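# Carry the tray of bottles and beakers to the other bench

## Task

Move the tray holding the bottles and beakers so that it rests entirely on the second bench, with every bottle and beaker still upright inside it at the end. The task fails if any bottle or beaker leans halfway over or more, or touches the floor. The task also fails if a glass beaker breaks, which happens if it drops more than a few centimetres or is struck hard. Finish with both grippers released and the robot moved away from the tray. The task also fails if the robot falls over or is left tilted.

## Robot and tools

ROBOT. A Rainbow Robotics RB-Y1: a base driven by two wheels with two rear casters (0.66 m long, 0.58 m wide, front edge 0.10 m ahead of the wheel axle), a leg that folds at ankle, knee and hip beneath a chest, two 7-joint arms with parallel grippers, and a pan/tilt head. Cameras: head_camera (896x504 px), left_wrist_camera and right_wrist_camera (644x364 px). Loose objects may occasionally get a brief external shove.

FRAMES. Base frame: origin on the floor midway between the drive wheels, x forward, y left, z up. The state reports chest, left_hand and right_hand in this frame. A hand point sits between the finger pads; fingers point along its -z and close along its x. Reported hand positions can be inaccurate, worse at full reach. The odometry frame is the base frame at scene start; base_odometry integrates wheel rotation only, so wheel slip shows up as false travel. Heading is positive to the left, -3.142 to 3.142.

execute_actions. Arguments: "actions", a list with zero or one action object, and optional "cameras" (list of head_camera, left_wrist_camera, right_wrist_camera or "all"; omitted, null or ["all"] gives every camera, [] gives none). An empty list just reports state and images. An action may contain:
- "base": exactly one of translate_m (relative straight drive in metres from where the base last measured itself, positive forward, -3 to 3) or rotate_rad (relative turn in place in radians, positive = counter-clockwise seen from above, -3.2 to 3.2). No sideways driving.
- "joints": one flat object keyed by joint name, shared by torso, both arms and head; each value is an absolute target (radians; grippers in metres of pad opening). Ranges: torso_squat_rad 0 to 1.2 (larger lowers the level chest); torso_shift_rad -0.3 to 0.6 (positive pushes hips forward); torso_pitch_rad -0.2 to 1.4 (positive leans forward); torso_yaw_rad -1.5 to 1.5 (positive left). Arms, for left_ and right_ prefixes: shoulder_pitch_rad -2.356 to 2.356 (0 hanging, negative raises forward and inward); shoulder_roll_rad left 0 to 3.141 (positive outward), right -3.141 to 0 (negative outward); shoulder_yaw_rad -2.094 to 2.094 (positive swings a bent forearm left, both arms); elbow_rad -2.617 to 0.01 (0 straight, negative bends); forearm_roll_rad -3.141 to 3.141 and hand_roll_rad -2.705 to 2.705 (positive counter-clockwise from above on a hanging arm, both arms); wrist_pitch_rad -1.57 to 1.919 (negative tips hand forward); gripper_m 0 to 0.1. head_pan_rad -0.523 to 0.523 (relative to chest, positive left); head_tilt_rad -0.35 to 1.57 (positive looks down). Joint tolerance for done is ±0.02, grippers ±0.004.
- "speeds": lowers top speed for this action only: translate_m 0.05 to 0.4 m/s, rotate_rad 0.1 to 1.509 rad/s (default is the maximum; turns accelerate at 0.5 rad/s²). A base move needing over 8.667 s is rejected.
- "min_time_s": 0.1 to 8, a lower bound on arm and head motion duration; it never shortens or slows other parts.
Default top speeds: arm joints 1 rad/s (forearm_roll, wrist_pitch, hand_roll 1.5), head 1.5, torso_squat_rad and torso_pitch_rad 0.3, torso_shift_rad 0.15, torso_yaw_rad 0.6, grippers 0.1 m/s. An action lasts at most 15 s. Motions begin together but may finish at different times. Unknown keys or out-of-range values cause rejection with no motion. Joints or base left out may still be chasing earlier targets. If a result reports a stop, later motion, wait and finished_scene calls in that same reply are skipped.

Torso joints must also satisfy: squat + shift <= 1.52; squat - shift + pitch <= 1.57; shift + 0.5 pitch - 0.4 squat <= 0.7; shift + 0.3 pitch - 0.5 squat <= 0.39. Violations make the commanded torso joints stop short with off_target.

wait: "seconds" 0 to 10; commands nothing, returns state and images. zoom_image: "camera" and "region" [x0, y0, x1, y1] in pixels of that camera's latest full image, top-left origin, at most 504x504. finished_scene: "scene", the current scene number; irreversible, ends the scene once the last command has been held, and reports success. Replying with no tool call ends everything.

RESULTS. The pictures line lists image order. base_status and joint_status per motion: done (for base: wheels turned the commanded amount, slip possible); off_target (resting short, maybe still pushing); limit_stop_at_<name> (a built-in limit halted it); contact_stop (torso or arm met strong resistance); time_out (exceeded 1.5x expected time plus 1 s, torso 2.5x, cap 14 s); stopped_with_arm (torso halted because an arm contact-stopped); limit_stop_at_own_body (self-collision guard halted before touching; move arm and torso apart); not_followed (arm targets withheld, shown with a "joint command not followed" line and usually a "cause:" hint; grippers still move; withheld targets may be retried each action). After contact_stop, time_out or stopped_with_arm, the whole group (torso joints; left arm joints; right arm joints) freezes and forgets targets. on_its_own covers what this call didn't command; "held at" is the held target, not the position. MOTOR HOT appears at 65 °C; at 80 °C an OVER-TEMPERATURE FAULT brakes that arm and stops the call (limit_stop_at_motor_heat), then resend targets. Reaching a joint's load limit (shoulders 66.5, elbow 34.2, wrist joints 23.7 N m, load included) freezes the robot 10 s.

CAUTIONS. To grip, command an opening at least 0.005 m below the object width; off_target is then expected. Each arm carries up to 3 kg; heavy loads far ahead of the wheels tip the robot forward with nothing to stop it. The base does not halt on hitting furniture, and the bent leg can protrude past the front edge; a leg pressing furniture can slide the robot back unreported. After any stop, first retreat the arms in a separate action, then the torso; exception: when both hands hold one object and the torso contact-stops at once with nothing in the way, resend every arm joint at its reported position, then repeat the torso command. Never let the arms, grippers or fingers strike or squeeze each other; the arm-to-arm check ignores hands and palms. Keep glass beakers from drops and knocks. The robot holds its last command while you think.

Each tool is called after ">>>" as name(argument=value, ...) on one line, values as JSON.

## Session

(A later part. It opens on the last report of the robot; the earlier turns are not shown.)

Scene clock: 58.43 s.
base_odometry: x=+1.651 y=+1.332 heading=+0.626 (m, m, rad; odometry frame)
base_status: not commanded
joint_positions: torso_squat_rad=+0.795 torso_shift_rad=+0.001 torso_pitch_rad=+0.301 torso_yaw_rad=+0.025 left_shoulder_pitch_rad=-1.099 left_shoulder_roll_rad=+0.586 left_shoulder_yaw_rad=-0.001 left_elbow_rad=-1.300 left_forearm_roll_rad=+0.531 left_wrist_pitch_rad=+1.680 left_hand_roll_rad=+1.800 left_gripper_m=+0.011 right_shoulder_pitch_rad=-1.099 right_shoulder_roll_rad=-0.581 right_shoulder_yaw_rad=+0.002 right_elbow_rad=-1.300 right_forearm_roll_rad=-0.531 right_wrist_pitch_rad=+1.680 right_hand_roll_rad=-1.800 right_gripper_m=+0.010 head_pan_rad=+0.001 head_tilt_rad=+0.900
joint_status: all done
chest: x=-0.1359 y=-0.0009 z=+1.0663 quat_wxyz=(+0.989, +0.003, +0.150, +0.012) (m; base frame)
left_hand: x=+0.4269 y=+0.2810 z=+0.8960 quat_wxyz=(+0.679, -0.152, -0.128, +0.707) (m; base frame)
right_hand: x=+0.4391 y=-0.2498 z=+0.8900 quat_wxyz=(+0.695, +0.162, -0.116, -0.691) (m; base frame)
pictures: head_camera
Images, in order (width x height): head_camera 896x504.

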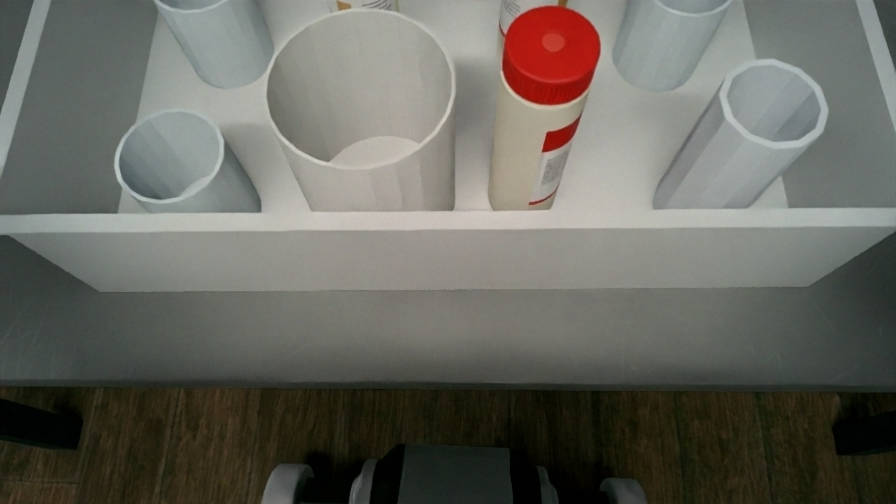

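>>> execute_actions(actions=[{"joints":{"torso_squat_rad":0.82}}], cameras=["head_camera"])

Scene clock: 59.27 s.
base_odometry: x=+1.651 y=+1.332 heading=+0.626 (m, m, rad; odometry frame)
base_status: not commanded
joint_positions: torso_squat_rad=+0.820 torso_shift_rad=-0.001 torso_pitch_rad=+0.298 torso_yaw_rad=+0.025 left_shoulder_pitch_rad=-1.103 left_shoulder_roll_rad=+0.588 left_shoulder_yaw_rad=+0.000 left_elbow_rad=-1.302 left_forearm_roll_rad=+0.531 left_wrist_pitch_rad=+1.679 left_hand_roll_rad=+1.800 left_gripper_m=+0.011 right_shoulder_pitch_rad=-1.104 right_shoulder_roll_rad=-0.583 right_shoulder_yaw_rad=+0.000 right_elbow_rad=-1.302 right_forearm_roll_rad=-0.531 right_wrist_pitch_rad=+1.679 right_hand_roll_rad=-1.800 right_gripper_m=+0.010 head_pan_rad=+0.001 head_tilt_rad=+0.900
joint_status: all done
chest: x=-0.1374 y=-0.0008 z=+1.0538 quat_wxyz=(+0.989, +0.003, +0.148, +0.012) (m; base frame)
left_hand: x=+0.4273 y=+0.2809 z=+0.8884 quat_wxyz=(+0.679, -0.155, -0.131, +0.706) (m; base frame)
right_hand: x=+0.4398 y=-0.2497 z=+0.8832 quat_wxyz=(+0.695, +0.166, -0.120, -0.689) (m; base frame)
pictures: head_camera
Images, in order (width x height): head_camera 896x504.

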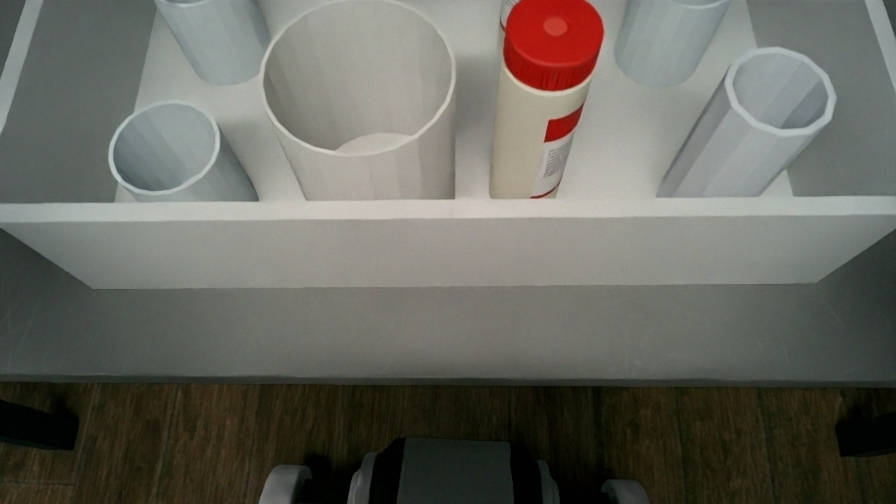

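>>> execute_actions(actions=[{"joints":{"torso_squat_rad":0.805,"left_gripper_m":0.05,"right_gripper_m":0.05}}], cameras=[])

>>> execute_actions(actions=[{"joints":{"torso_squat_rad":0.5,"head_tilt_rad":0.4}}], cameras=[])

>>> execute_actions(actions=[{"base":{"translate_m":-0.8}}], cameras=["head_camera"])

Scene clock: 60.53 s.
base_odometry: x=+1.651 y=+1.332 heading=+0.626 (m, m, rad; odometry frame)
base_status: not commanded
joint_positions: torso_squat_rad=+0.805 torso_shift_rad=+0.000 torso_pitch_rad=+0.300 torso_yaw_rad=+0.025 left_shoulder_pitch_rad=-1.101 left_shoulder_roll_rad=+0.590 left_shoulder_yaw_rad=+0.000 left_elbow_rad=-1.300 left_forearm_roll_rad=+0.530 left_wrist_pitch_rad=+1.680 left_hand_roll_rad=+1.800 left_gripper_m=+0.050 right_shoulder_pitch_rad=-1.100 right_shoulder_roll_rad=-0.585 right_shoulder_yaw_rad=+0.000 right_elbow_rad=-1.300 right_forearm_roll_rad=-0.530 right_wrist_pitch_rad=+1.680 right_hand_roll_rad=-1.800 right_gripper_m=+0.050 head_pan_rad=+0.001 head_tilt_rad=+0.900
joint_status: all done
chest: x=-0.1365 y=-0.0008 z=+1.0613 quat_wxyz=(+0.989, +0.003, +0.149, +0.012) (m; base frame)
left_hand: x=+0.4270 y=+0.2829 z=+0.8933 quat_wxyz=(+0.678, -0.152, -0.130, +0.707) (m; base frame)
right_hand: x=+0.4394 y=-0.2520 z=+0.8875 quat_wxyz=(+0.694, +0.162, -0.118, -0.691) (m; base frame)
pictures: none
No camera images: the call's "cameras" was empty. Leave "cameras" out to get every camera's image.

Scene clock: 62.37 s.
base_odometry: x=+1.651 y=+1.332 heading=+0.626 (m, m, rad; odometry frame)
base_status: not commanded
joint_positions: torso_squat_rad=+0.500 torso_shift_rad=+0.000 torso_pitch_rad=+0.300 torso_yaw_rad=+0.025 left_shoulder_pitch_rad=-1.100 left_shoulder_roll_rad=+0.590 left_shoulder_yaw_rad=+0.000 left_elbow_rad=-1.300 left_forearm_roll_rad=+0.530 left_wrist_pitch_rad=+1.680 left_hand_roll_rad=+1.800 left_gripper_m=+0.050 right_shoulder_pitch_rad=-1.100 right_shoulder_roll_rad=-0.585 right_shoulder_yaw_rad=+0.000 right_elbow_rad=-1.300 right_forearm_roll_rad=-0.530 right_wrist_pitch_rad=+1.680 right_hand_roll_rad=-1.800 right_gripper_m=+0.050 head_pan_rad=+0.001 head_tilt_rad=+0.400
joint_status: all done
chest: x=-0.1365 y=-0.0009 z=+1.1904 quat_wxyz=(+0.989, +0.003, +0.149, +0.012) (m; base frame)
left_hand: x=+0.4270 y=+0.2829 z=+1.0223 quat_wxyz=(+0.678, -0.152, -0.130, +0.707) (m; base frame)
right_hand: x=+0.4394 y=-0.2522 z=+1.0165 quat_wxyz=(+0.694, +0.162, -0.118, -0.691) (m; base frame)
pictures: none
No camera images: the call's "cameras" was empty. Leave "cameras" out to get every camera's image.

Scene clock: 66.07 s.
base_odometry: x=+1.003 y=+0.863 heading=+0.627 (m, m, rad; odometry frame)
base_status: done
joint_positions: torso_squat_rad=+0.500 torso_shift_rad=+0.000 torso_pitch_rad=+0.300 torso_yaw_rad=+0.025 left_shoulder_pitch_rad=-1.100 left_shoulder_roll_rad=+0.590 left_shoulder_yaw_rad=+0.000 left_elbow_rad=-1.300 left_forearm_roll_rad=+0.530 left_wrist_pitch_rad=+1.680 left_hand_roll_rad=+1.800 left_gripper_m=+0.050 right_shoulder_pitch_rad=-1.100 right_shoulder_roll_rad=-0.585 right_shoulder_yaw_rad=+0.000 right_elbow_rad=-1.300 right_forearm_roll_rad=-0.530 right_wrist_pitch_rad=+1.680 right_hand_roll_rad=-1.800 right_gripper_m=+0.050 head_pan_rad=+0.001 head_tilt_rad=+0.400
joint_status: not commanded
chest: x=-0.1365 y=-0.0009 z=+1.1904 quat_wxyz=(+0.989, +0.003, +0.149, +0.012) (m; base frame)
left_hand: x=+0.4269 y=+0.2829 z=+1.0223 quat_wxyz=(+0.678, -0.152, -0.130, +0.707) (m; base frame)
right_hand: x=+0.4394 y=-0.2522 z=+1.0165 quat_wxyz=(+0.694, +0.162, -0.118, -0.691) (m; base frame)
pictures: head_camera
Images, in order (width x height): head_camera 896x504.

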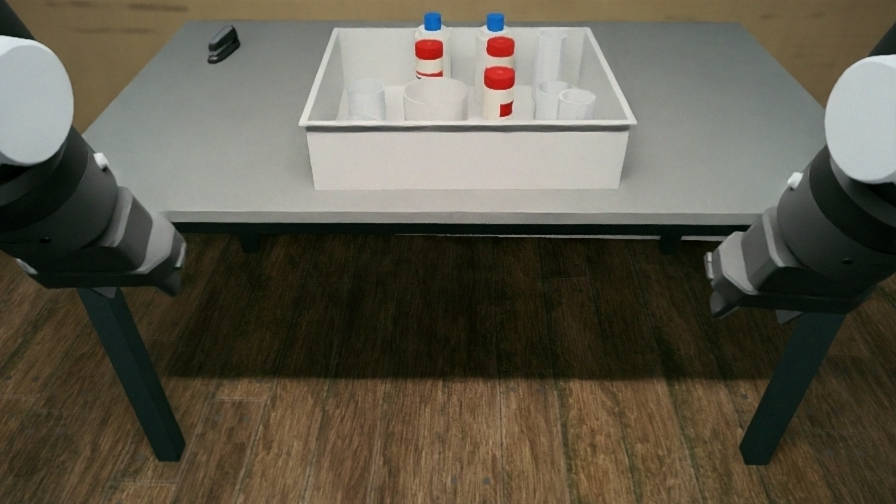

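>>> finished_scene(scene=2)

The scene is finished: the task was done.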